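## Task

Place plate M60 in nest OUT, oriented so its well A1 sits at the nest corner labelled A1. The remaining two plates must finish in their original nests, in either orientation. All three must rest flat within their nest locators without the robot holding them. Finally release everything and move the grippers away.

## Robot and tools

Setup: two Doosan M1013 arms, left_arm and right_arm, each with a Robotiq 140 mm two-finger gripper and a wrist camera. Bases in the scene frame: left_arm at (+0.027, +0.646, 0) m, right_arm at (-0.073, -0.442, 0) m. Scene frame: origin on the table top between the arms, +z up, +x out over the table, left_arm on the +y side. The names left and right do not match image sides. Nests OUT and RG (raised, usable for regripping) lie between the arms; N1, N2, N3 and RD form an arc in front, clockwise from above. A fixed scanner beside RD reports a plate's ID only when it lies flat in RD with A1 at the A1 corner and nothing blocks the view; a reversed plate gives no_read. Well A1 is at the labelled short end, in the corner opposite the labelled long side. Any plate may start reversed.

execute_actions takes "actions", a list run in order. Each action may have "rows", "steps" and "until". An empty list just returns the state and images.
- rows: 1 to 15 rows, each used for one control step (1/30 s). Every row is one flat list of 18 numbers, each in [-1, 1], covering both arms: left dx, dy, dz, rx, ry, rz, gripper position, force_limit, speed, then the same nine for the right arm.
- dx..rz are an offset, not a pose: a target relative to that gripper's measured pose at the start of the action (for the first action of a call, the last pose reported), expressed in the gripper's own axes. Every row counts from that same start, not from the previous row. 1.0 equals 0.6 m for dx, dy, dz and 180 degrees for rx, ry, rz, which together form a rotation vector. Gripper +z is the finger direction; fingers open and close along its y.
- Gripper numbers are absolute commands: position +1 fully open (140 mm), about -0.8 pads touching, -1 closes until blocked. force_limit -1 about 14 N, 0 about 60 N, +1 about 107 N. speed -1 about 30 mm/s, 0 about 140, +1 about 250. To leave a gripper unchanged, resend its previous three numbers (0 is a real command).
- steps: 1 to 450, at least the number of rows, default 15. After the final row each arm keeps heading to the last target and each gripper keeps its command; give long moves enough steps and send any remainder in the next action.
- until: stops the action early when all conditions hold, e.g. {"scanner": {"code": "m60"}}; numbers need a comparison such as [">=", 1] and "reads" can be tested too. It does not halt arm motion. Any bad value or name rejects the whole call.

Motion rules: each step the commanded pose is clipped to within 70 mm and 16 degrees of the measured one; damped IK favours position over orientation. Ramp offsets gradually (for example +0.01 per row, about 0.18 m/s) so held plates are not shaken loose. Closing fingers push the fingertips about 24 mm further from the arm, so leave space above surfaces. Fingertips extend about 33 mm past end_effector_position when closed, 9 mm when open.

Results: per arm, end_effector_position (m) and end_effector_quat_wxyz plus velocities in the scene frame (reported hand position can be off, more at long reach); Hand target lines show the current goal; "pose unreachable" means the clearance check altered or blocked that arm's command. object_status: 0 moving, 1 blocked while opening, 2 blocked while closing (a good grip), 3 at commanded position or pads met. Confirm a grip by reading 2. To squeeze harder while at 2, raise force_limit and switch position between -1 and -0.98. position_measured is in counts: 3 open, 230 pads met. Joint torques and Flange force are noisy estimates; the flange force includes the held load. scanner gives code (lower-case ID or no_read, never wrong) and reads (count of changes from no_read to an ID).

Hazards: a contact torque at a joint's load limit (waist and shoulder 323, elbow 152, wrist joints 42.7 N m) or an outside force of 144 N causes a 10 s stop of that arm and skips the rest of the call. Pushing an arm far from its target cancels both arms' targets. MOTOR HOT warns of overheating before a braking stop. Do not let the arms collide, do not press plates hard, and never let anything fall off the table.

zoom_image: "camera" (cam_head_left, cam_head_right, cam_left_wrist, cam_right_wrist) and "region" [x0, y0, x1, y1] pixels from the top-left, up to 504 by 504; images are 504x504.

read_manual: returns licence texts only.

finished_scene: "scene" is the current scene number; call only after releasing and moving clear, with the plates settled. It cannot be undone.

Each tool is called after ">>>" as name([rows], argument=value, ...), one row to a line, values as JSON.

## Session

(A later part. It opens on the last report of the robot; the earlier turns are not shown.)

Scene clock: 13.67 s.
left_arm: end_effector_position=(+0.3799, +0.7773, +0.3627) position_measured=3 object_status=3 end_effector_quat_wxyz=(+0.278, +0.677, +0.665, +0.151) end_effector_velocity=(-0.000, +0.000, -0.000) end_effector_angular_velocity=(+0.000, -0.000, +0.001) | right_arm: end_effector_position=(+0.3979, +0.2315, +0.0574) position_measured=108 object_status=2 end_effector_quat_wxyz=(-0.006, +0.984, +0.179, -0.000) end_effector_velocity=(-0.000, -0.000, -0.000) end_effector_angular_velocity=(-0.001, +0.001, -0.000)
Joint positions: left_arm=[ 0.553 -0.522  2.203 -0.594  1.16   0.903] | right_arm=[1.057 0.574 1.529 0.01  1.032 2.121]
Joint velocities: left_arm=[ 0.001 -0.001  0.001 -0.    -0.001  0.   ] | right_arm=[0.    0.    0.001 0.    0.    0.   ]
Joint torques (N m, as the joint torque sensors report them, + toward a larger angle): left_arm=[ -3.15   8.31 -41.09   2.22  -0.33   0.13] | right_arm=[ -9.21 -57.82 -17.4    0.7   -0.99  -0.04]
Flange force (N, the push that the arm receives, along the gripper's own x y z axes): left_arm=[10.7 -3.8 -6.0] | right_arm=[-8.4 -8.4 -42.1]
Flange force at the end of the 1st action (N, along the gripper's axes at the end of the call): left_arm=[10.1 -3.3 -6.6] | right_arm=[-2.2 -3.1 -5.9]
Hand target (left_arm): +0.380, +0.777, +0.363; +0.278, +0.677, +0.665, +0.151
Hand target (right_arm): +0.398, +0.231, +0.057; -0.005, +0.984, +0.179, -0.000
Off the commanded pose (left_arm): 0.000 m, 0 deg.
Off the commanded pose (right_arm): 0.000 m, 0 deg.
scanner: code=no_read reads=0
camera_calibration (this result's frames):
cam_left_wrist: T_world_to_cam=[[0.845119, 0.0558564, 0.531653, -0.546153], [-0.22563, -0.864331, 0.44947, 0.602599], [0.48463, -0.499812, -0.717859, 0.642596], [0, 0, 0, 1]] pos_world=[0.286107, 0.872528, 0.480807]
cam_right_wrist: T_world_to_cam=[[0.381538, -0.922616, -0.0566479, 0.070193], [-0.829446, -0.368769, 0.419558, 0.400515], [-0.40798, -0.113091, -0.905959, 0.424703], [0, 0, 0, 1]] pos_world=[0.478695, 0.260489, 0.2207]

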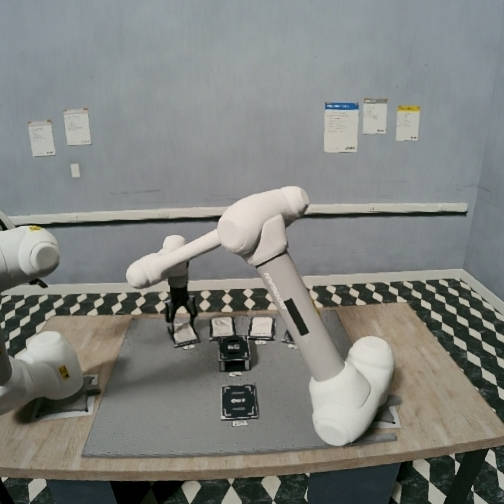

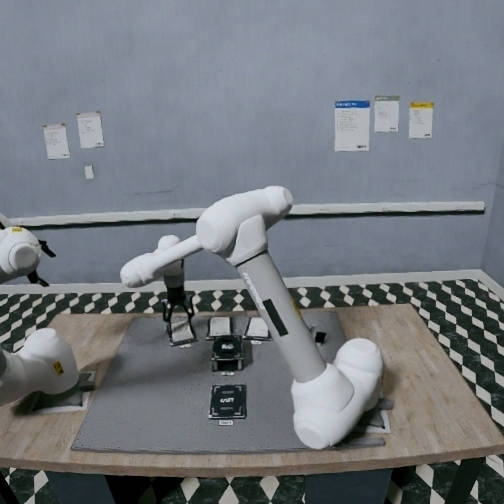

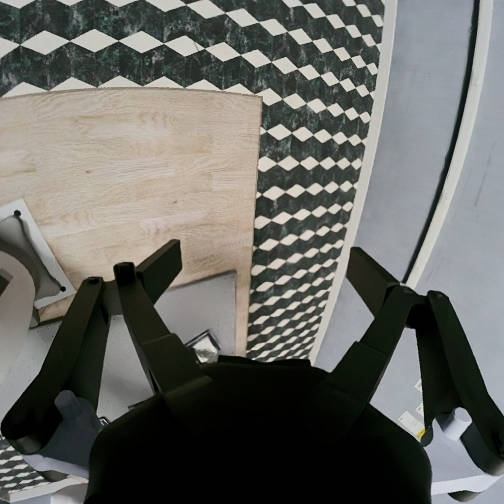

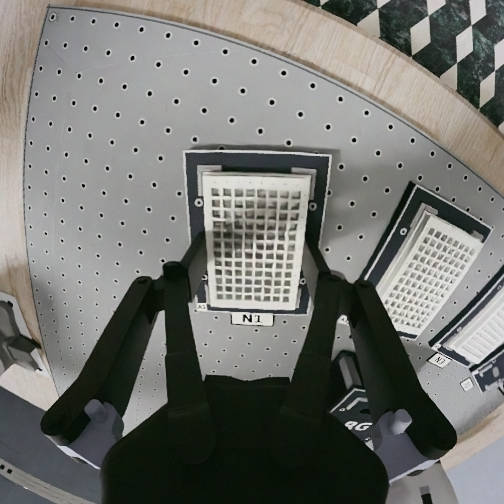

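>>> execute_actions([
  {"rows":[[0,0,0,0,0,0,1,0,0,0,0,-0.002,0,0,0,-1,-0.2,-0.7],[0,0,0,0,0,0,1,0,0,0,0,-0.004,0,0,0,-1,-0.2,-0.7],[0,0,0,0,0,0,1,0,0,0,0,-0.007,0,0,0,-1,-0.2,-0.7],[0,0,0,0,0,0,1,0,0,0,0,-0.01,0,0,0,-1,-0.2,-0.7],[0,0,0,0,0,0,1,0,0,0,0,-0.014,0,0,0,-1,-0.2,-0.7],[0,0,0,0,0,0,1,0,0,0,0,-0.018,0,0,0,-1,-0.2,-0.7],[0,0,0,0,0,0,1,0,0,0,0,-0.022,0,0,0,-1,-0.2,-0.7],[0,0,0,0,0,0,1,0,0,0,0,-0.025,0,0,0,-1,-0.2,-0.7]],"steps":16},
])

>>> zoom_image(camera="cam_right_wrist", region=[150, 120, 360, 330])

Scene clock: 14.63 s.
left_arm: end_effector_position=(+0.3799, +0.7773, +0.3627) position_measured=3 object_status=3 end_effector_quat_wxyz=(+0.278, +0.677, +0.665, +0.151) end_effector_velocity=(+0.000, -0.000, -0.000) end_effector_angular_velocity=(+0.000, +0.000, -0.000) | right_arm: end_effector_position=(+0.3980, +0.2313, +0.0723) position_measured=109 object_status=2 end_effector_quat_wxyz=(-0.006, +0.984, +0.179, +0.000) end_effector_velocity=(+0.001, +0.000, +0.001) end_effector_angular_velocity=(+0.001, -0.001, -0.000)
Joint positions: left_arm=[ 0.553 -0.522  2.203 -0.594  1.16   0.903] | right_arm=[1.057 0.561 1.519 0.009 1.054 2.121]
Joint velocities: left_arm=[-0.001  0.     0.     0.    -0.001 -0.   ] | right_arm=[-0.    -0.    -0.001  0.    -0.    -0.   ]
Joint torques (N m, as the joint torque sensors report them, + toward a larger angle): left_arm=[ -2.77   8.24 -41.23   1.94  -0.38   0.19] | right_arm=[ -1.   -86.81 -33.24   3.67  -0.16   0.36]
Flange force (N, the push that the arm receives, along the gripper's own x y z axes): left_arm=[9.2 -2.2 -4.6] | right_arm=[0.4 -1.2 -6.0]
Hand target (left_arm): +0.380, +0.777, +0.363; +0.278, +0.677, +0.665, +0.151
Hand target (right_arm): +0.398, +0.231, +0.072; -0.006, +0.984, +0.179, -0.000
Off the commanded pose (left_arm): 0.000 m, 0 deg.
Off the commanded pose (right_arm): 0.000 m, 0 deg.
scanner: code=no_read reads=0
camera_calibration (this result's frames):
cam_left_wrist: T_world_to_cam=[[0.845118, 0.0558563, 0.531653, -0.546153], [-0.22563, -0.864331, 0.44947, 0.602598], [0.48463, -0.499813, -0.717859, 0.642596], [0, 0, 0, 1]] pos_world=[0.286107, 0.872528, 0.480807]
cam_right_wrist: T_world_to_cam=[[0.38165, -0.922578, -0.056506, 0.0707683], [-0.829433, -0.368814, 0.419543, 0.394184], [-0.407902, -0.113251, -0.905975, 0.438245], [0, 0, 0, 1]] pos_world=[0.478702, 0.260302, 0.23566]

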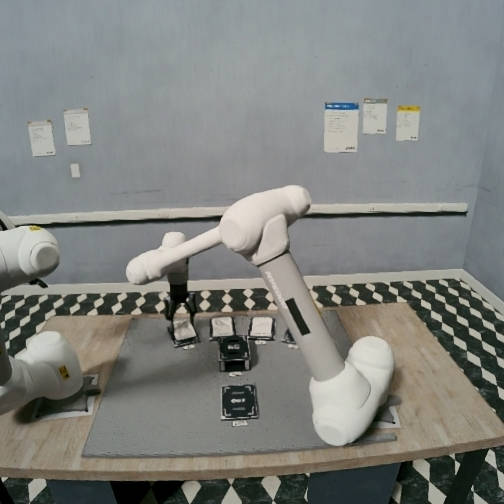

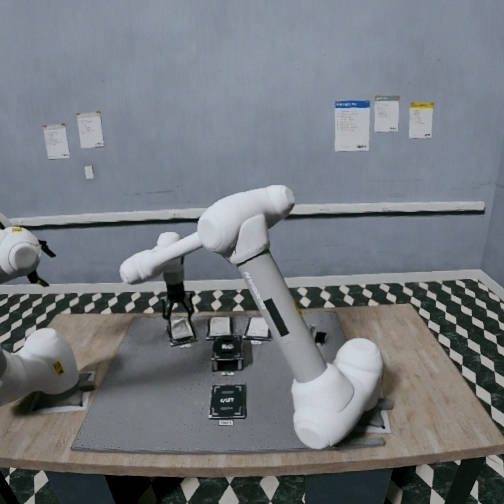

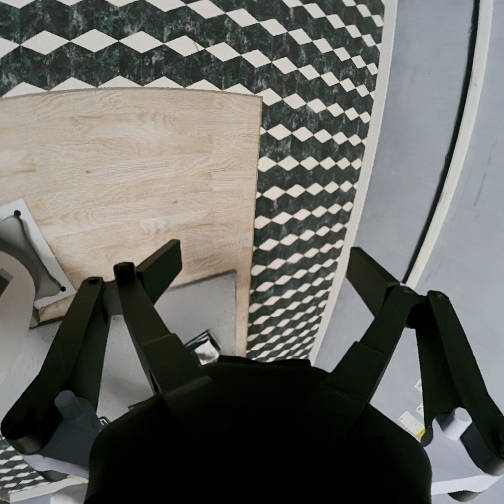

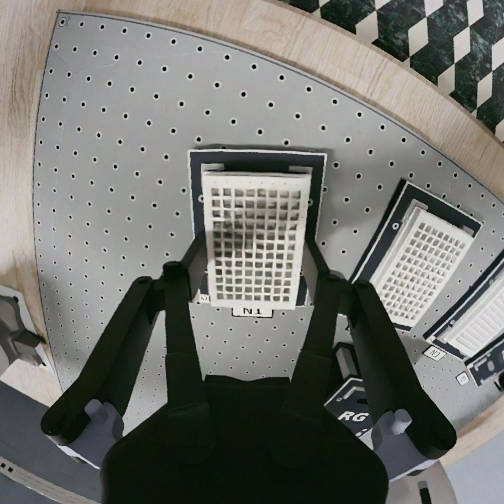

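Region (150, 120, 360, 330) of cam_right_wrist's 504x504 image, scaled by 2.400, with more detail than that image has.

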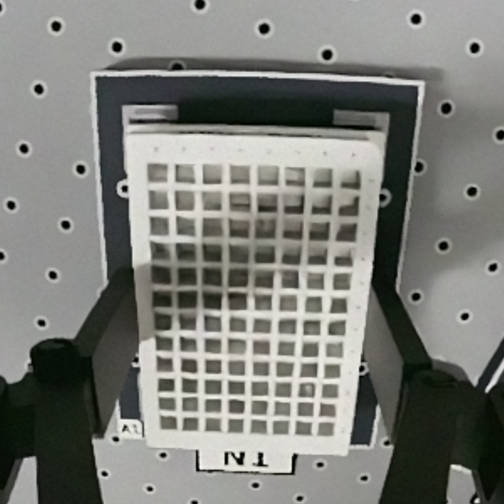

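>>> execute_actions([
  {"rows":[[0,0,0,0,0,0,1,0,0,0,0,-0.005,0,0,0,-1,-0.2,-0.7],[0,0,0,0,0,0,1,0,0,0,0,-0.015,0,0,0,-1,-0.2,-0.7],[0,0,0,0,0,0,1,0,0,0,0,-0.03,0,0,0,-1,-0.2,-0.7],[0,0,0,0,0,0,1,0,0,0,0,-0.05,0,0,0,-1,-0.2,-0.7],[0,0,0,0,0,0,1,0,0,0,0,-0.07,0,0,0,-1,-0.2,-0.7],[0,0,0,0,0,0,1,0,0,0,0,-0.09,0,0,0,-1,-0.2,-0.7],[0,0,0,0,0,0,1,0,0,0,0,-0.11,0,0,0,-1,-0.2,-0.7],[0,0,0,0,0,0,1,0,0,0,0,-0.13,0,0,0,-1,-0.2,-0.7],[0,0,0,0,0,0,1,0,0,0,0,-0.15,0,0,0,-1,-0.2,-0.7],[0,0,0,0,0,0,1,0,0,0,0,-0.17,0,0,0,-1,-0.2,-0.7],[0,0,0,0,0,0,1,0,0,0,0,-0.19,0,0,0,-1,-0.2,-0.7],[0,0,0,0,0,0,1,0,0,0,0,-0.205,0,0,0,-1,-0.2,-0.7],[0,0,0,0,0,0,1,0,0,0,0,-0.213,0,0,0,-1,-0.2,-0.7]],"steps":19},
  {"rows":[[0,0,0,0,0,0,1,0,0,-0.008,0.001,0,0,0,-0.009,-1,-0.2,-0.7],[0,0,0,0,0,0,1,0,0,-0.024,0.003,0,0,0,-0.027,-1,-0.2,-0.7],[0,0,0,0,0,0,1,0,0,-0.048,0.007,0,0,0,-0.053,-1,-0.2,-0.7],[0,0,0,0,0,0,1,0,0,-0.08,0.011,0,0,0,-0.089,-1,-0.2,-0.7],[0,0,0,0,0,0,1,0,0,-0.115,0.016,0,0,0,-0.128,-1,-0.2,-0.7],[0,0,0,0,0,0,1,0,0,-0.15,0.021,0,0,0,-0.165,-1,-0.2,-0.7],[0,0,0,0,0,0,1,0,0,-0.185,0.025,0,0,0,-0.204,-1,-0.2,-0.7],[0,0,0,0,0,0,1,0,0,-0.22,0.03,0,0,0,-0.242,-1,-0.2,-0.7],[0,0,0,0,0,0,1,0,0,-0.255,0.035,0,0,0,-0.281,-1,-0.2,-0.7],[0,0,0,0,0,0,1,0,0,-0.29,0.04,0,0,0,-0.32,-1,-0.2,-0.7],[0,0,0,0,0,0,1,0,0,-0.325,0.044,0,0,0,-0.358,-1,-0.2,-0.7],[0,0,0,0,0,0,1,0,0,-0.355,0.049,0,0,0,-0.391,-1,-0.2,-0.7],[0,0,0,0,0,0,1,0,0,-0.38,0.052,0,0,0,-0.418,-1,-0.2,-0.7],[0,0,0,0,0,0,1,0,0,-0.395,0.054,0,0,0,-0.435,-1,-0.2,-0.7],[0,0,0,0,0,0,1,0,0,-0.402,0.055,0,0,0,-0.4428,-1,-0.2,-0.7]],"steps":27},
  {"rows":[[0,0,0,0,0,0,1,0,0,-0.003,-0.008,0,0,0,-0.009,-1,-0.2,-0.7],[0,0,0,0,0,0,1,0,0,-0.008,-0.023,0,0,0,-0.027,-1,-0.2,-0.7],[0,0,0,0,0,0,1,0,0,-0.015,-0.046,0,0,0,-0.053,-1,-0.2,-0.7],[0,0,0,0,0,0,1,0,0,-0.025,-0.077,0,0,0,-0.089,-1,-0.2,-0.7],[0,0,0,0,0,0,1,0,0,-0.036,-0.11,0,0,0,-0.128,-1,-0.2,-0.7],[0,0,0,0,0,0,1,0,0,-0.047,-0.144,0,0,0,-0.165,-1,-0.2,-0.7],[0,0,0,0,0,0,1,0,0,-0.058,-0.177,0,0,0,-0.204,-1,-0.2,-0.7],[0,0,0,0,0,0,1,0,0,-0.069,-0.211,0,0,0,-0.242,-1,-0.2,-0.7],[0,0,0,0,0,0,1,0,0,-0.08,-0.244,0,0,0,-0.281,-1,-0.2,-0.7],[0,0,0,0,0,0,1,0,0,-0.091,-0.278,0,0,0,-0.32,-1,-0.2,-0.7],[0,0,0,0,0,0,1,0,0,-0.102,-0.311,0,0,0,-0.358,-1,-0.2,-0.7],[0,0,0,0,0,0,1,0,0,-0.111,-0.34,0,0,0,-0.391,-1,-0.2,-0.7],[0,0,0,0,0,0,1,0,0,-0.119,-0.364,0,0,0,-0.418,-1,-0.2,-0.7],[0,0,0,0,0,0,1,0,0,-0.124,-0.378,0,0,0,-0.435,-1,-0.2,-0.7],[0,0,0,0,0,0,1,0,0,-0.126,-0.385,0,0,0,-0.4428,-1,-0.2,-0.7]],"steps":30},
  {"rows":[[0,0,0,0,0,0,1,0,0,0,0,0.005,0,0,0,-1,-0.2,-0.7],[0,0,0,0,0,0,1,0,0,0,0,0.015,0,0,0,-1,-0.2,-0.7],[0,0,0,0,0,0,1,0,0,0,0,0.03,0,0,0,-1,-0.2,-0.7],[0,0,0,0,0,0,1,0,0,0,0,0.05,0,0,0,-1,-0.2,-0.7],[0,0,0,0,0,0,1,0,0,0,0,0.07,0,0,0,-1,-0.2,-0.7],[0,0,0,0,0,0,1,0,0,0,0,0.09,0,0,0,-1,-0.2,-0.7],[0,0,0,0,0,0,1,0,0,0,0,0.11,0,0,0,-1,-0.2,-0.7],[0,0,0,0,0,0,1,0,0,0,0,0.13,0,0,0,-1,-0.2,-0.7],[0,0,0,0,0,0,1,0,0,0,0,0.15,0,0,0,-1,-0.2,-0.7],[0,0,0,0,0,0,1,0,0,0,0,0.17,0,0,0,-1,-0.2,-0.7],[0,0,0,0,0,0,1,0,0,0,0,0.185,0,0,0,-1,-0.2,-0.7],[0,0,0,0,0,0,1,0,0,0,0,0.195,0,0,0,-1,-0.2,-0.7],[0,0,0,0,0,0,1,0,0,0,0,0.2,0,0,0,-1,-0.2,-0.7]],"steps":21},
])

>>> zoom_image(camera="cam_right_wrist", region=[150, 120, 360, 330])

Scene clock: 20.47 s.
left_arm: end_effector_position=(+0.3799, +0.7773, +0.3627) position_measured=3 object_status=3 end_effector_quat_wxyz=(+0.278, +0.677, +0.665, +0.151) end_effector_velocity=(+0.001, -0.000, +0.001) end_effector_angular_velocity=(+0.001, -0.002, -0.000) | right_arm: end_effector_position=(-0.0325, +0.0117, +0.0734) position_measured=109 object_status=2 end_effector_quat_wxyz=(+0.015, +0.037, +0.999, -0.003) end_effector_velocity=(-0.000, -0.001, -0.002) end_effector_angular_velocity=(-0.003, +0.000, +0.001)
Joint positions: left_arm=[ 0.553 -0.522  2.203 -0.594  1.16   0.903] | right_arm=[ 1.571  0.053  2.231 -0.041  0.861 -0.04 ]
Joint velocities: left_arm=[-0.001 -0.    -0.    -0.001 -0.001  0.   ] | right_arm=[ 0.     0.003  0.002 -0.    -0.002 -0.   ]
Joint torques (N m, as the joint torque sensors report them, + toward a larger angle): left_arm=[ -2.4    7.84 -41.29   2.09  -0.46   0.09] | right_arm=[ -1.48 -33.05 -30.35   2.62   0.21  -0.25]
Flange force (N, the push that the arm receives, along the gripper's own x y z axes): left_arm=[9.2 -1.6 -4.0] | right_arm=[3.7 -4.6 -6.0]
Flange force at the end of the 1st action (N, along the gripper's axes at the end of the call): left_arm=[8.3 -2.0 -5.3] | right_arm=[1.4 2.0 -3.5]
Flange force at the end of the 2nd action (N, along the gripper's axes at the end of the call): left_arm=[10.1 -1.8 -3.8] | right_arm=[2.1 1.0 -6.6]
Flange force at the end of the 3rd action (N, along the gripper's axes at the end of the call): left_arm=[8.9 -2.7 -5.2] | right_arm=[4.6 5.7 -6.4]
Hand target (left_arm): +0.380, +0.777, +0.363; +0.278, +0.677, +0.665, +0.151
Hand target (right_arm): -0.032, +0.012, +0.073; +0.015, +0.037, +0.999, -0.003
Off the commanded pose (left_arm): 0.000 m, 0 deg.
Off the commanded pose (right_arm): 0.000 m, 0 deg.
scanner: code=no_read reads=0
camera_calibration (this result's frames):
cam_left_wrist: T_world_to_cam=[[0.845119, 0.0558564, 0.531653, -0.546153], [-0.22563, -0.864331, 0.449471, 0.602598], [0.48463, -0.499813, -0.717859, 0.642596], [0, 0, 0, 1]] pos_world=[0.286107, 0.872528, 0.480807]
cam_right_wrist: T_world_to_cam=[[0.0447313, 0.997664, -0.0516203, -0.00120467], [0.893326, -0.0168165, 0.449094, 0.00538709], [0.447177, -0.0662023, -0.891992, 0.264963], [0, 0, 0, 1]] pos_world=[-0.123244, 0.0188336, 0.233863]

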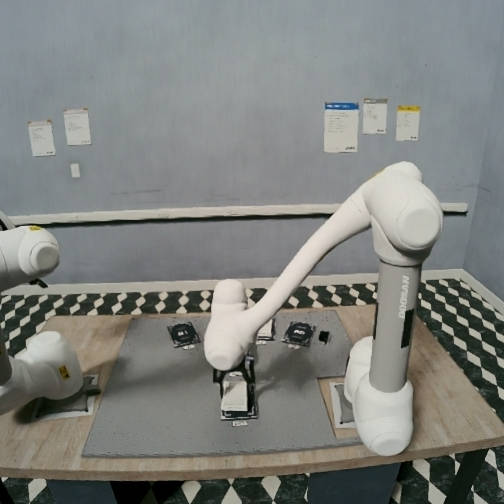

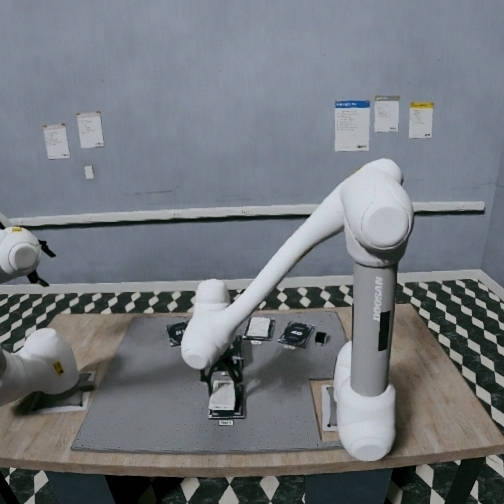

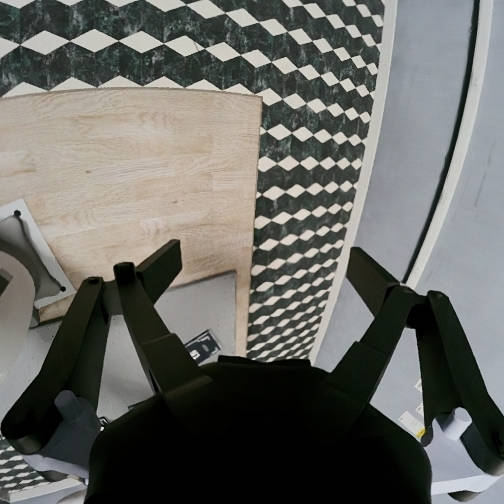

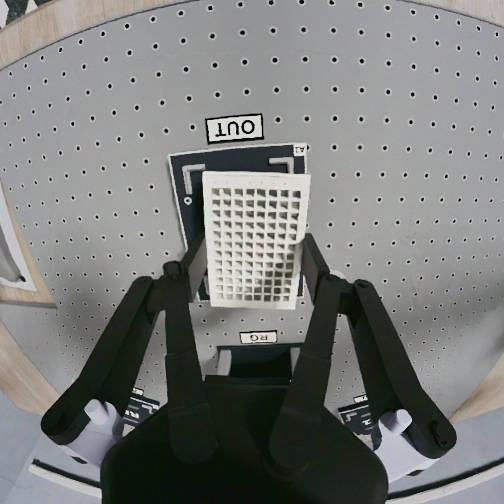

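Region (150, 120, 360, 330) of cam_right_wrist's 504x504 image, scaled by 2.400, with more detail than that image has.

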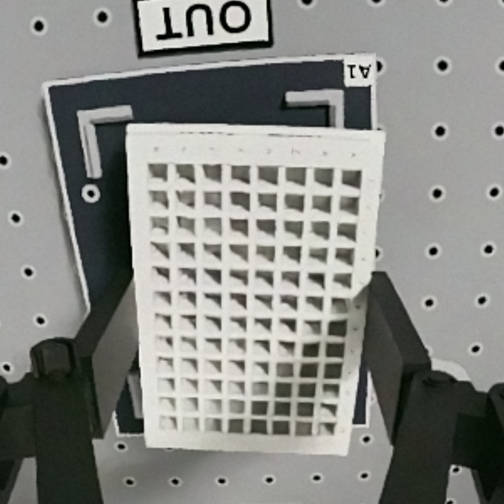

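>>> execute_actions([
  {"rows":[[0,0,0,0,0,0,1,0,0,0.001,-0.003,0,-0.0015,0.0024,-0.01,-1,-0.2,-0.7],[0,0,0,0,0,0,1,0,0,0.002,-0.006,0,-0.003,0.0048,-0.02,-1,-0.2,-0.7],[0,0,0,0,0,0,1,0,0,0.003,-0.009,0,-0.0045,0.0072,-0.03,-1,-0.2,-0.7],[0,0,0,0,0,0,1,0,0,0.0035,-0.0135,0,-0.006,0.0096,-0.04,-1,-0.2,-0.7]],"steps":15},
])

>>> zoom_image(camera="cam_right_wrist", region=[150, 120, 360, 330])

Scene clock: 21.73 s.
left_arm: end_effector_position=(+0.3799, +0.7773, +0.3627) position_measured=3 object_status=3 end_effector_quat_wxyz=(+0.278, +0.677, +0.665, +0.151) end_effector_velocity=(+0.000, -0.000, -0.000) end_effector_angular_velocity=(-0.001, +0.000, -0.000) | right_arm: end_effector_position=(-0.0352, +0.0038, +0.0734) position_measured=109 object_status=2 end_effector_quat_wxyz=(+0.000, -0.025, +1.000, +0.006) end_effector_velocity=(+0.000, +0.000, +0.001) end_effector_angular_velocity=(+0.000, +0.001, +0.000)
Joint positions: left_arm=[ 0.553 -0.522  2.203 -0.594  1.16   0.903] | right_arm=[ 1.55   0.032  2.253  0.002  0.844 -0.215]
Joint velocities: left_arm=[-0.  0.  0. -0.  0. -0.] | right_arm=[-0.001 -0.    -0.001  0.001  0.001 -0.002]
Joint torques (N m, as the joint torque sensors report them, + toward a larger angle): left_arm=[ -2.2    8.15 -41.57   2.08  -0.54   0.19] | right_arm=[ -1.95 -30.84 -30.08   2.4   -0.27  -0.3 ]
Flange force (N, the push that the arm receives, along the gripper's own x y z axes): left_arm=[7.9 -1.8 -3.6] | right_arm=[5.5 -2.6 -7.4]
Hand target (left_arm): +0.380, +0.777, +0.363; +0.278, +0.677, +0.665, +0.151
Hand target (right_arm): -0.035, +0.004, +0.073; +0.000, -0.026, +1.000, +0.006
Off the commanded pose (left_arm): 0.000 m, 0 deg.
Off the commanded pose (right_arm): 0.000 m, 0 deg.
scanner: code=no_read reads=0
camera_calibration (this result's frames):
cam_left_wrist: T_world_to_cam=[[0.845118, 0.0558563, 0.531653, -0.546154], [-0.22563, -0.864331, 0.44947, 0.602598], [0.48463, -0.499813, -0.717859, 0.642596], [0, 0, 0, 1]] pos_world=[0.286107, 0.872528, 0.480807]
cam_right_wrist: T_world_to_cam=[[-0.082362, 0.996033, -0.0336803, 0.00096191], [0.901706, 0.0888696, 0.423117, 0.00947744], [0.424431, 0.00447897, -0.905449, 0.265531], [0, 0, 0, 1]] pos_world=[-0.121166, -0.00298966, 0.236447]

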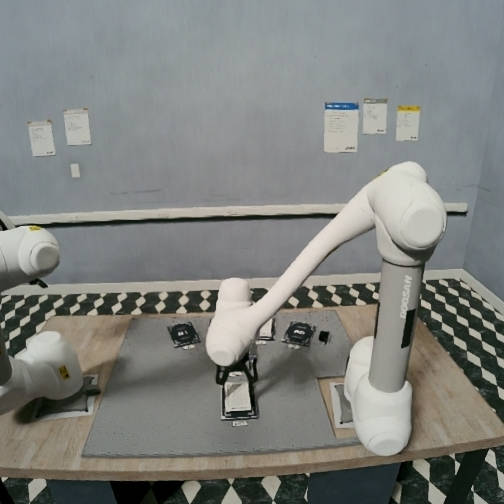

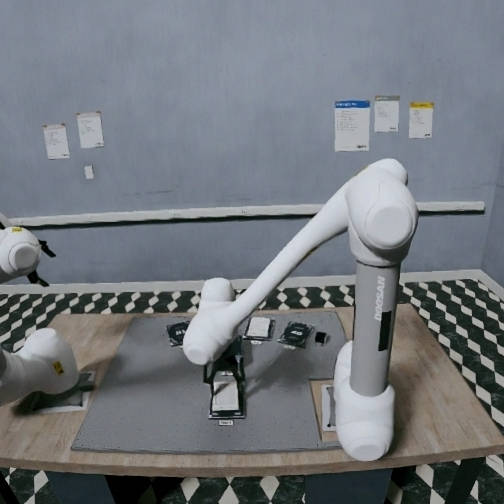

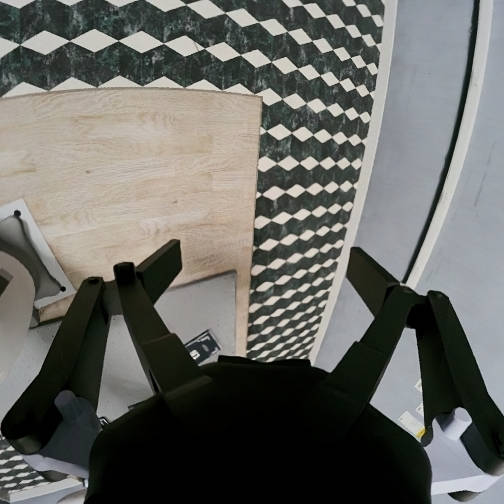

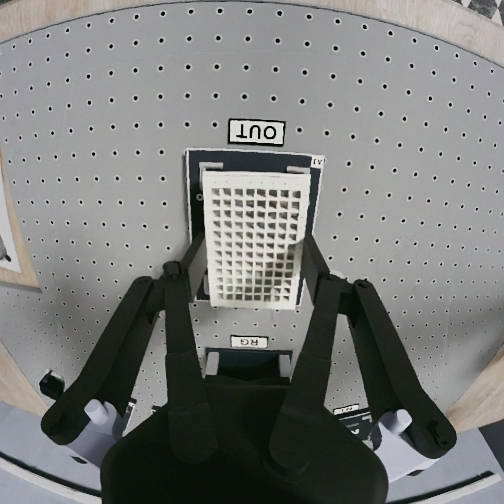

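Region (150, 120, 360, 330) of cam_right_wrist's 504x504 image, scaled by 2.400, with more detail than that image has.

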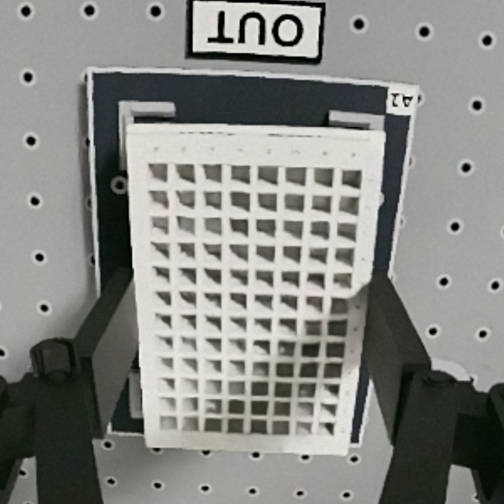

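>>> execute_actions([
  {"rows":[[0,0,0,0,0,0,1,0,0,0.0004,-0.003,0.002,0,0,0.003,-1,-0.2,-0.7],[0,0,0,0,0,0,1,0,0,0.0008,-0.0055,0.005,0,0,0.0055,-1,-0.2,-0.7],[0,0,0,0,0,0,1,0,0,0.0008,-0.0055,0.01,0,0,0.0055,-1,-0.2,-0.7]],"steps":12},
])

>>> zoom_image(camera="cam_right_wrist", region=[150, 120, 360, 330])

Scene clock: 22.57 s.
left_arm: end_effector_position=(+0.3799, +0.7773, +0.3627) position_measured=3 object_status=3 end_effector_quat_wxyz=(+0.278, +0.677, +0.665, +0.151) end_effector_velocity=(+0.000, +0.001, +0.001) end_effector_angular_velocity=(+0.001, -0.001, +0.001) | right_arm: end_effector_position=(-0.0355, +0.0006, +0.0674) position_measured=109 object_status=2 end_effector_quat_wxyz=(+0.000, -0.017, +1.000, +0.006) end_effector_velocity=(-0.000, -0.001, -0.001) end_effector_angular_velocity=(-0.002, +0.000, -0.001)
Joint positions: left_arm=[ 0.553 -0.522  2.203 -0.594  1.16   0.903] | right_arm=[ 1.55   0.035  2.264  0.003  0.83  -0.198]
Joint velocities: left_arm=[ 0.001  0.    -0.001 -0.    -0.     0.   ] | right_arm=[-0.     0.     0.001 -0.     0.     0.001]
Joint torques (N m, as the joint torque sensors report them, + toward a larger angle): left_arm=[ -2.52   7.47 -41.25   2.03  -0.43   0.14] | right_arm=[ -0.65 -35.3  -28.34   3.05   0.38   0.02]
Flange force (N, the push that the arm receives, along the gripper's own x y z axes): left_arm=[10.3 -1.7 -4.4] | right_arm=[0.8 5.4 -0.6]
Hand target (left_arm): +0.380, +0.777, +0.363; +0.278, +0.677, +0.665, +0.151
Hand target (right_arm): -0.035, +0.001, +0.067; +0.000, -0.017, +1.000, +0.006
Off the commanded pose (left_arm): 0.000 m, 0 deg.
Off the commanded pose (right_arm): 0.000 m, 0 deg.
scanner: code=no_read reads=0
camera_calibration (this result's frames):
cam_left_wrist: T_world_to_cam=[[0.845118, 0.0558564, 0.531653, -0.546153], [-0.22563, -0.864331, 0.44947, 0.602599], [0.48463, -0.499812, -0.717859, 0.642596], [0, 0, 0, 1]] pos_world=[0.286107, 0.872528, 0.480807]
cam_right_wrist: T_world_to_cam=[[-0.0649199, 0.997325, -0.0336009, 0.0045611], [0.90327, 0.0730424, 0.422809, 0.0126681], [0.424132, -0.00290202, -0.905596, 0.260223], [0, 0, 0, 1]] pos_world=[-0.121516, -0.00471903, 0.230454]

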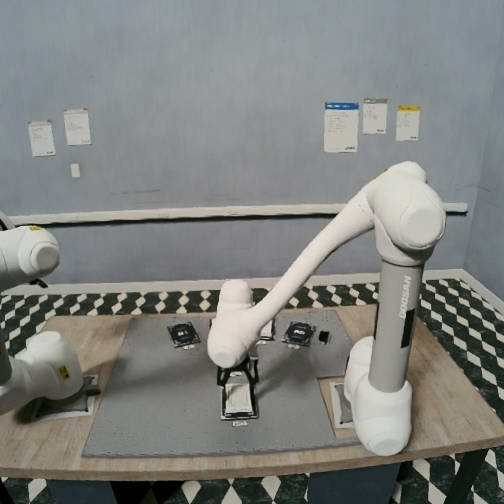

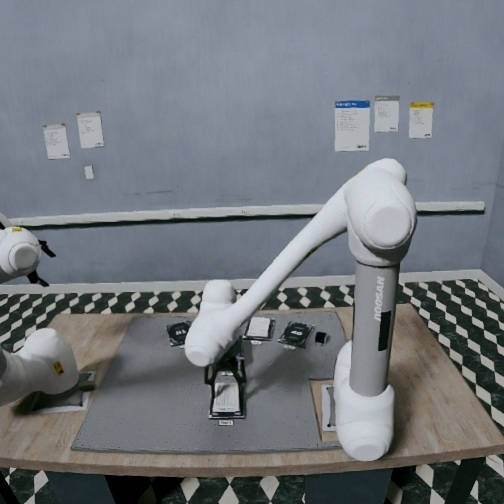

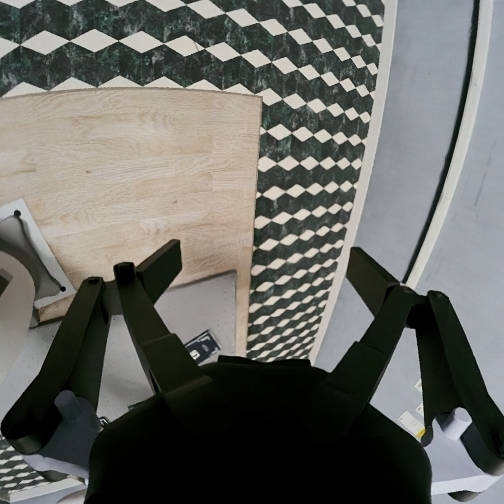

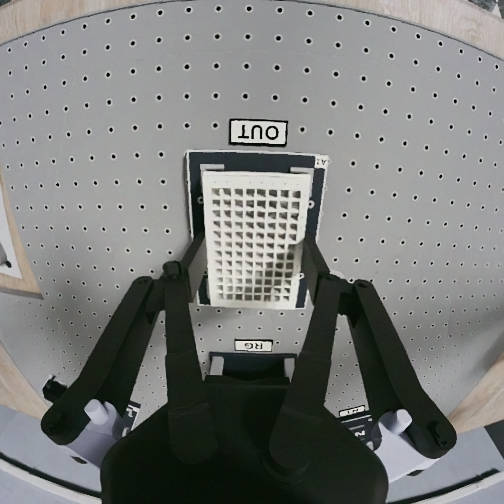

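Region (150, 120, 360, 330) of cam_right_wrist's 504x504 image, scaled by 2.400, with more detail than that image has.

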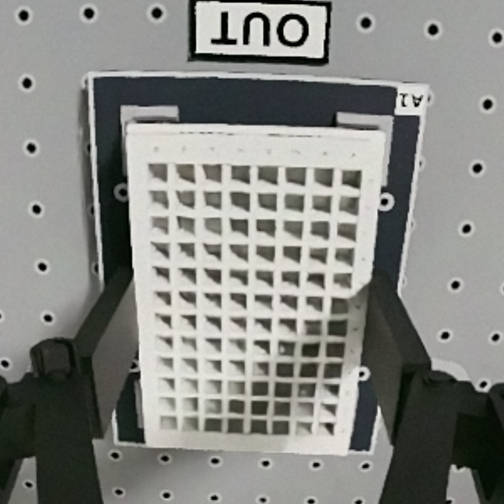

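>>> execute_actions([
  {"rows":[[0,0,0,0,0,0,1,0,0,-0.0004,0.0003,0.002,0,0,0,-1,-0.2,-0.7],[0,0,0,0,0,0,1,0,0,-0.0004,0.0003,0.004,0,0,0,-1,-0.2,-0.7],[0,0,0,0,0,0,1,0,0,-0.0004,0.0003,0.006,0,0,0,-1,-0.2,-0.7],[0,0,0,0,0,0,1,0,0,-0.0004,0.0003,0.008,0,0,0,-1,-0.2,-0.7],[0,0,0,0,0,0,1,0,0,-0.0004,0.0003,0.01,0,0,0,-1,-0.2,-0.7],[0,0,0,0,0,0,1,0,0,-0.0004,0.0003,0.012,0,0,0,-1,-0.2,-0.7],[0,0,0,0,0,0,1,0,0,-0.0004,0.0003,0.0135,0,0,0,-1,-0.2,-0.7]],"steps":15},
])

>>> zoom_image(camera="cam_right_wrist", region=[150, 120, 360, 330])

Scene clock: 23.60 s.
left_arm: end_effector_position=(+0.3799, +0.7773, +0.3627) position_measured=3 object_status=3 end_effector_quat_wxyz=(+0.278, +0.677, +0.665, +0.151) end_effector_velocity=(-0.000, -0.000, +0.000) end_effector_angular_velocity=(-0.001, +0.001, -0.000) | right_arm: end_effector_position=(-0.0352, +0.0009, +0.0593) position_measured=109 object_status=2 end_effector_quat_wxyz=(+0.000, -0.017, +1.000, +0.006) end_effector_velocity=(-0.000, +0.000, -0.000) end_effector_angular_velocity=(+0.000, +0.000, -0.000)
Joint positions: left_arm=[ 0.553 -0.522  2.203 -0.594  1.16   0.903] | right_arm=[ 1.549  0.047  2.271  0.002  0.811 -0.199]
Joint velocities: left_arm=[ 0.001  0.    -0.     0.     0.002  0.   ] | right_arm=[ 0.  0. -0.  0. -0. -0.]
Joint torques (N m, as the joint torque sensors report them, + toward a larger angle): left_arm=[ -2.82   7.57 -41.54   2.05  -0.56   0.1 ] | right_arm=[ -2.94 -32.35 -28.45   2.84  -0.1   -0.36]
Flange force (N, the push that the arm receives, along the gripper's own x y z axes): left_arm=[10.9 -2.8 -4.9] | right_arm=[7.5 0.3 -6.7]
Hand target (left_arm): +0.380, +0.777, +0.363; +0.278, +0.677, +0.665, +0.151
Hand target (right_arm): -0.035, +0.001, +0.059; +0.000, -0.017, +1.000, +0.006
Off the commanded pose (left_arm): 0.000 m, 0 deg.
Off the commanded pose (right_arm): 0.000 m, 0 deg.
scanner: code=no_read reads=0
camera_calibration (this result's frames):
cam_left_wrist: T_world_to_cam=[[0.845118, 0.0558564, 0.531653, -0.546154], [-0.22563, -0.864331, 0.449471, 0.602598], [0.48463, -0.499813, -0.717859, 0.642596], [0, 0, 0, 1]] pos_world=[0.286107, 0.872528, 0.480807]
cam_right_wrist: T_world_to_cam=[[-0.0650616, 0.997315, -0.0336261, 0.00401205], [0.903179, 0.0731819, 0.422979, 0.0157787], [0.424304, -0.00285067, -0.905515, 0.252776], [0, 0, 0, 1]] pos_world=[-0.121244, -0.00443541, 0.222354]

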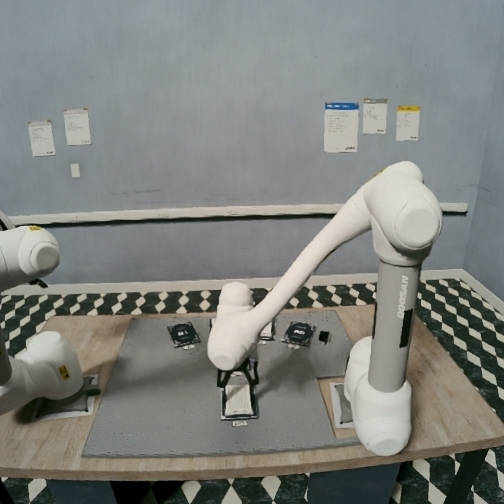

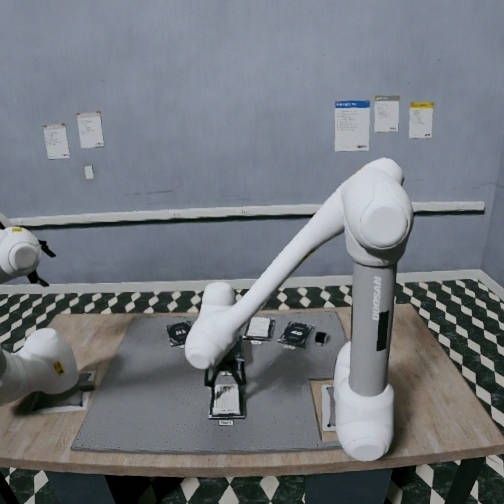

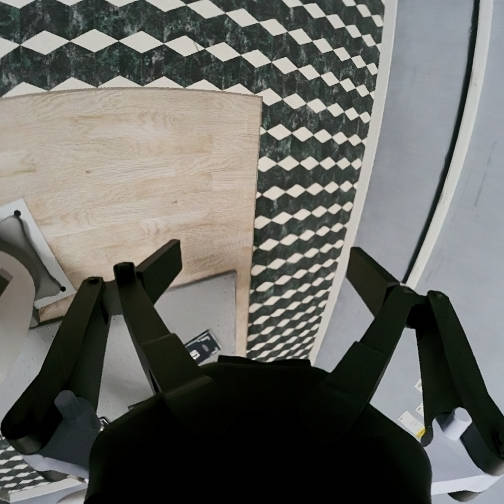

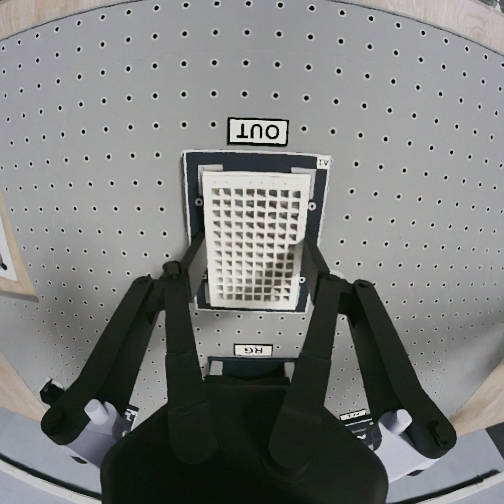

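Region (150, 120, 360, 330) of cam_right_wrist's 504x504 image, scaled by 2.400, with more detail than that image has.

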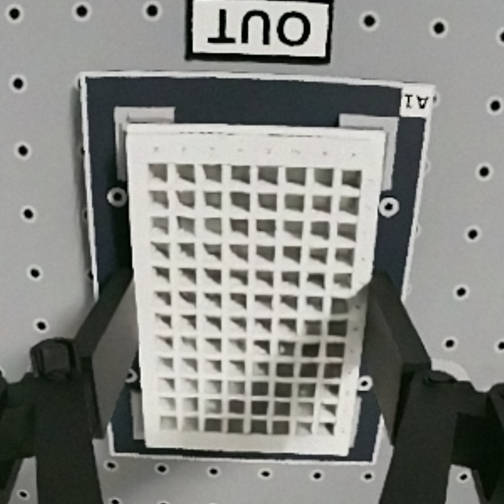

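>>> execute_actions([
  {"rows":[[0,0,0,0,0,0,1,0,0,0,0,0.0015,0,0,0,-1,-0.2,-0.7],[0,0,0,0,0,0,1,0,0,0,0,0.003,0,0,0,-1,-0.2,-0.7],[0,0,0,0,0,0,1,0,0,0,0,0.004,0,0,0,-1,-0.2,-0.7]],"steps":10},
])

>>> zoom_image(camera="cam_right_wrist", region=[150, 120, 360, 330])

Scene clock: 24.17 s.
left_arm: end_effector_position=(+0.3799, +0.7773, +0.3627) position_measured=3 object_status=3 end_effector_quat_wxyz=(+0.278, +0.677, +0.665, +0.151) end_effector_velocity=(+0.001, -0.001, +0.001) end_effector_angular_velocity=(-0.000, -0.001, -0.001) | right_arm: end_effector_position=(-0.0352, +0.0010, +0.0570) position_measured=109 object_status=2 end_effector_quat_wxyz=(+0.000, -0.017, +1.000, +0.006) end_effector_velocity=(-0.000, +0.000, -0.001) end_effector_angular_velocity=(+0.001, -0.000, +0.000)
Joint positions: left_arm=[ 0.553 -0.522  2.203 -0.594  1.16   0.903] | right_arm=[ 1.549  0.05   2.273  0.003  0.806 -0.199]
Joint velocities: left_arm=[-0.002 -0.    -0.    -0.001 -0.001 -0.001] | right_arm=[ 0.     0.001  0.001 -0.    -0.003 -0.   ]
Joint torques (N m, as the joint torque sensors report them, + toward a larger angle): left_arm=[ -2.89   7.66 -40.88   2.07  -0.42   0.13] | right_arm=[ 0.3  -3.39 -9.83  3.52 -5.75 -0.38]
Flange force (N, the push that the arm receives, along the gripper's own x y z axes): left_arm=[10.6 -1.4 -5.0] | right_arm=[1.9 -13.7 -78.9]
Hand target (left_arm): +0.380, +0.777, +0.363; +0.278, +0.677, +0.665, +0.151
Hand target (right_arm): -0.035, +0.001, +0.057; +0.000, -0.017, +1.000, +0.006
Off the commanded pose (left_arm): 0.000 m, 0 deg.
Off the commanded pose (right_arm): 0.000 m, 0 deg.
scanner: code=no_read reads=0
camera_calibration (this result's frames):
cam_left_wrist: T_world_to_cam=[[0.845118, 0.0558564, 0.531653, -0.546154], [-0.22563, -0.864331, 0.44947, 0.602599], [0.48463, -0.499812, -0.717859, 0.642596], [0, 0, 0, 1]] pos_world=[0.286107, 0.872528, 0.480807]
cam_right_wrist: T_world_to_cam=[[-0.0648826, 0.997331, -0.0334817, 0.00381428], [0.903251, 0.0729582, 0.422864, 0.0167671], [0.424178, -0.00280586, -0.905574, 0.250719], [0, 0, 0, 1]] pos_world=[-0.121247, -0.00432391, 0.220082]

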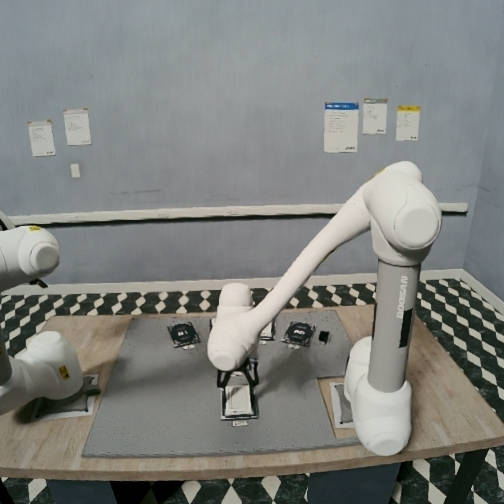

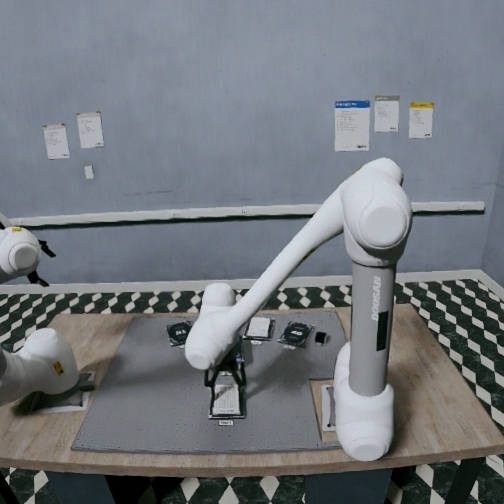

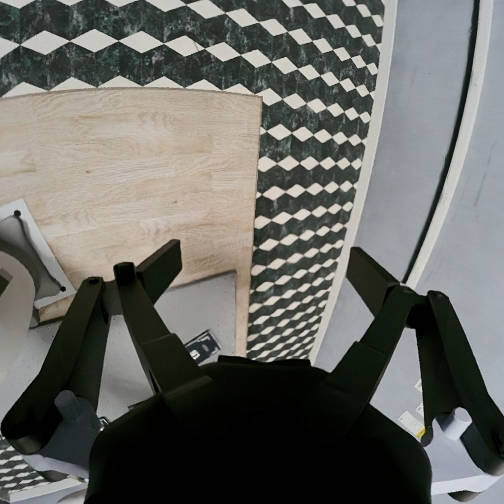

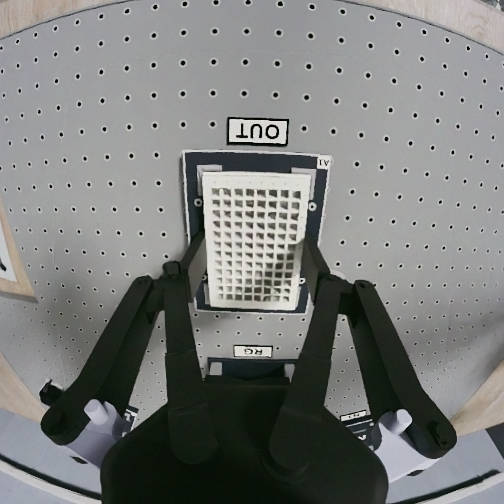

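Region (150, 120, 360, 330) of cam_right_wrist's 504x504 image, scaled by 2.400, with more detail than that image has.

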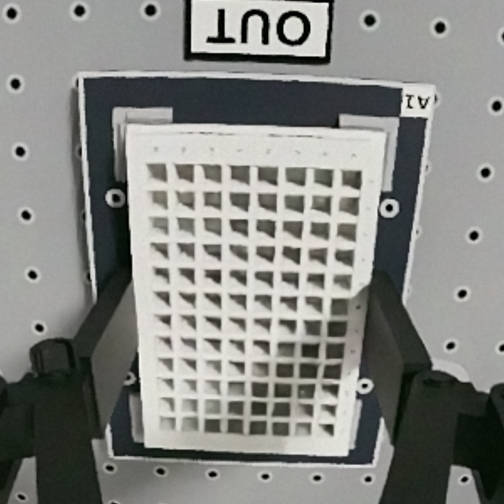

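Stiff contact; ease off, release and lift.

>>> execute_actions([
  {"rows":[[0,0,0,0,0,0,1,0,0,0,0,-0.0015,0,0,0,-1,-0.2,-0.7],[0,0,0,0,0,0,1,0,0,0,0,-0.0015,0,0,0,-1,-0.2,-0.7],[0,0,0,0,0,0,1,0,0,0,0,-0.0015,0,0,0,-1,-0.2,-0.7],[0,0,0,0,0,0,1,0,0,0,0,-0.0015,0,0,0,0.5,-0.2,-0.6]],"steps":15},
  {"rows":[[0,0,0,0,0,0,1,0,0,0,0,-0.01,0,0,0,0.5,-0.2,-0.6],[0,0,0,0,0,0,1,0,0,0,0,-0.025,0,0,0,0.5,-0.2,-0.6],[0,0,0,0,0,0,1,0,0,0,0,-0.05,0,0,0,0.5,-0.2,-0.6],[0,0,0,0,0,0,1,0,0,0,0,-0.08,0,0,0,0.5,-0.2,-0.6],[0,0,0,0,0,0,1,0,0,0,0,-0.12,0,0,0,0.5,-0.2,-0.6],[0,0,0,0,0,0,1,0,0,0,0,-0.25,0,0,0,0.5,-0.2,-0.6]],"steps":22},
])

>>> zoom_image(camera="cam_right_wrist", region=[190, 120, 330, 260])

>>> zoom_image(camera="cam_head_left", region=[190, 305, 320, 435])

Scene clock: 25.83 s.
left_arm: end_effector_position=(+0.3799, +0.7773, +0.3627) position_measured=3 object_status=3 end_effector_quat_wxyz=(+0.278, +0.677, +0.665, +0.151) end_effector_velocity=(-0.000, -0.000, +0.000) end_effector_angular_velocity=(-0.000, +0.000, -0.000) | right_arm: end_effector_position=(-0.0355, -0.0011, +0.2078) position_measured=66 object_status=3 end_effector_quat_wxyz=(+0.000, -0.017, +1.000, +0.006) end_effector_velocity=(+0.001, -0.000, +0.001) end_effector_angular_velocity=(+0.000, -0.001, -0.001)
Joint positions: left_arm=[ 0.553 -0.522  2.203 -0.594  1.16   0.903] | right_arm=[ 1.549 -0.119  2.109  0.002  1.139 -0.199]
Joint velocities: left_arm=[-0.    -0.    -0.001 -0.     0.001 -0.   ] | right_arm=[-0.    -0.001 -0.    -0.002  0.001  0.001]
Joint torques (N m, as the joint torque sensors report them, + toward a larger angle): left_arm=[ -2.58   7.96 -40.99   2.11  -0.51   0.16] | right_arm=[ -0.27 -25.   -36.31   3.92  -0.19   0.09]
Flange force (N, the push that the arm receives, along the gripper's own x y z axes): left_arm=[9.5 -1.7 -5.1] | right_arm=[0.3 1.2 -3.1]
Flange force at the end of the 1st action (N, along the gripper's axes at the end of the call): left_arm=[10.6 -3.4 -5.8] | right_arm=[1.0 -0.9 -7.2]
Hand target (left_arm): +0.380, +0.777, +0.363; +0.278, +0.677, +0.665, +0.151
Hand target (right_arm): -0.035, -0.001, +0.208; +0.000, -0.017, +1.000, +0.006
Off the commanded pose (left_arm): 0.000 m, 0 deg.
Off the commanded pose (right_arm): 0.000 m, 0 deg.
scanner: code=no_read reads=0
camera_calibration (this result's frames):
cam_left_wrist: T_world_to_cam=[[0.845119, 0.0558565, 0.531653, -0.546154], [-0.22563, -0.864331, 0.449471, 0.602598], [0.48463, -0.499813, -0.717859, 0.642596], [0, 0, 0, 1]] pos_world=[0.286107, 0.872528, 0.480807]
cam_right_wrist: T_world_to_cam=[[-0.0653872, 0.997295, -0.0335692, 0.0109294], [0.903296, 0.0734519, 0.422684, -0.0465417], [0.424006, -0.00268478, -0.905655, 0.38739], [0, 0, 0, 1]] pos_world=[-0.1215, -0.00644123, 0.370881]

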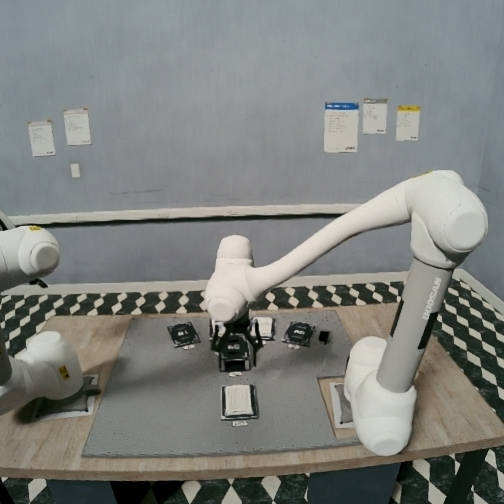

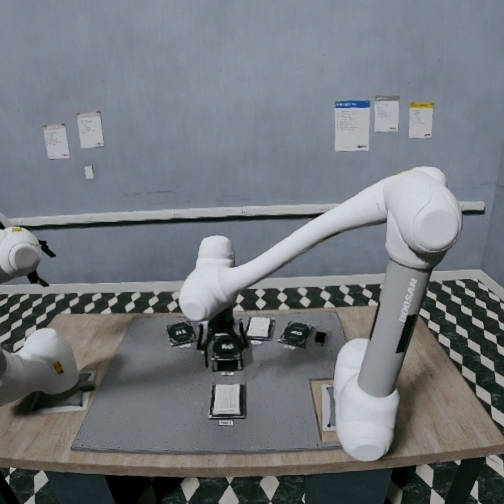

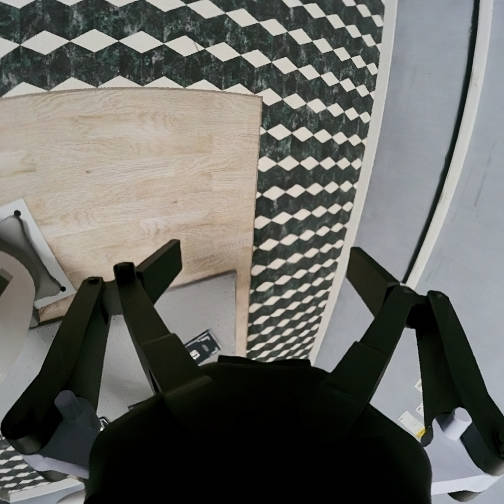

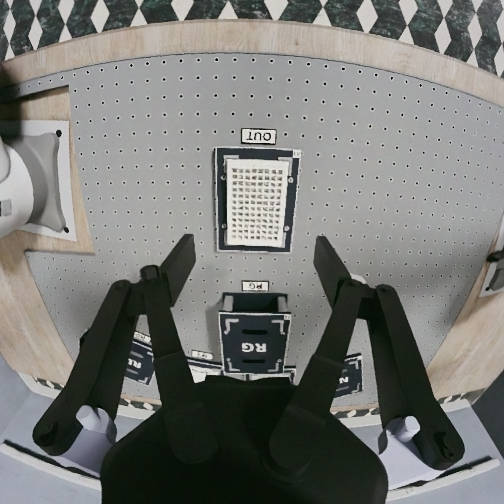

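Region (190, 120, 330, 260) of cam_right_wrist's 504x504 image, scaled by 3.600, with more detail than that image has.

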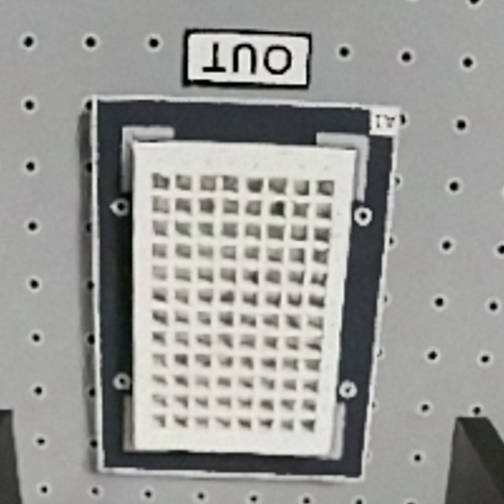

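Region (190, 305, 320, 435) of cam_head_left's 504x504 image, scaled by 3.877, with more detail than that image has.

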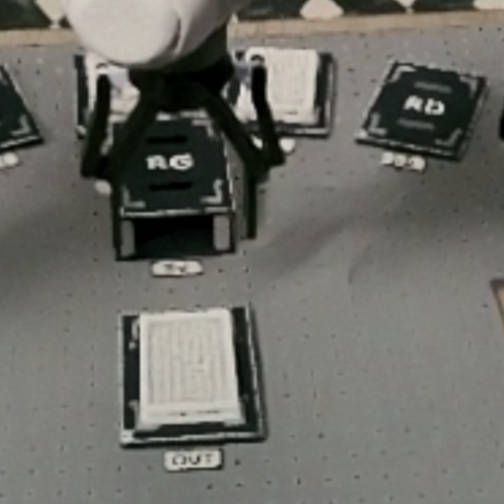

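>>> finished_scene(scene=1)

The scene is finished: the task was done.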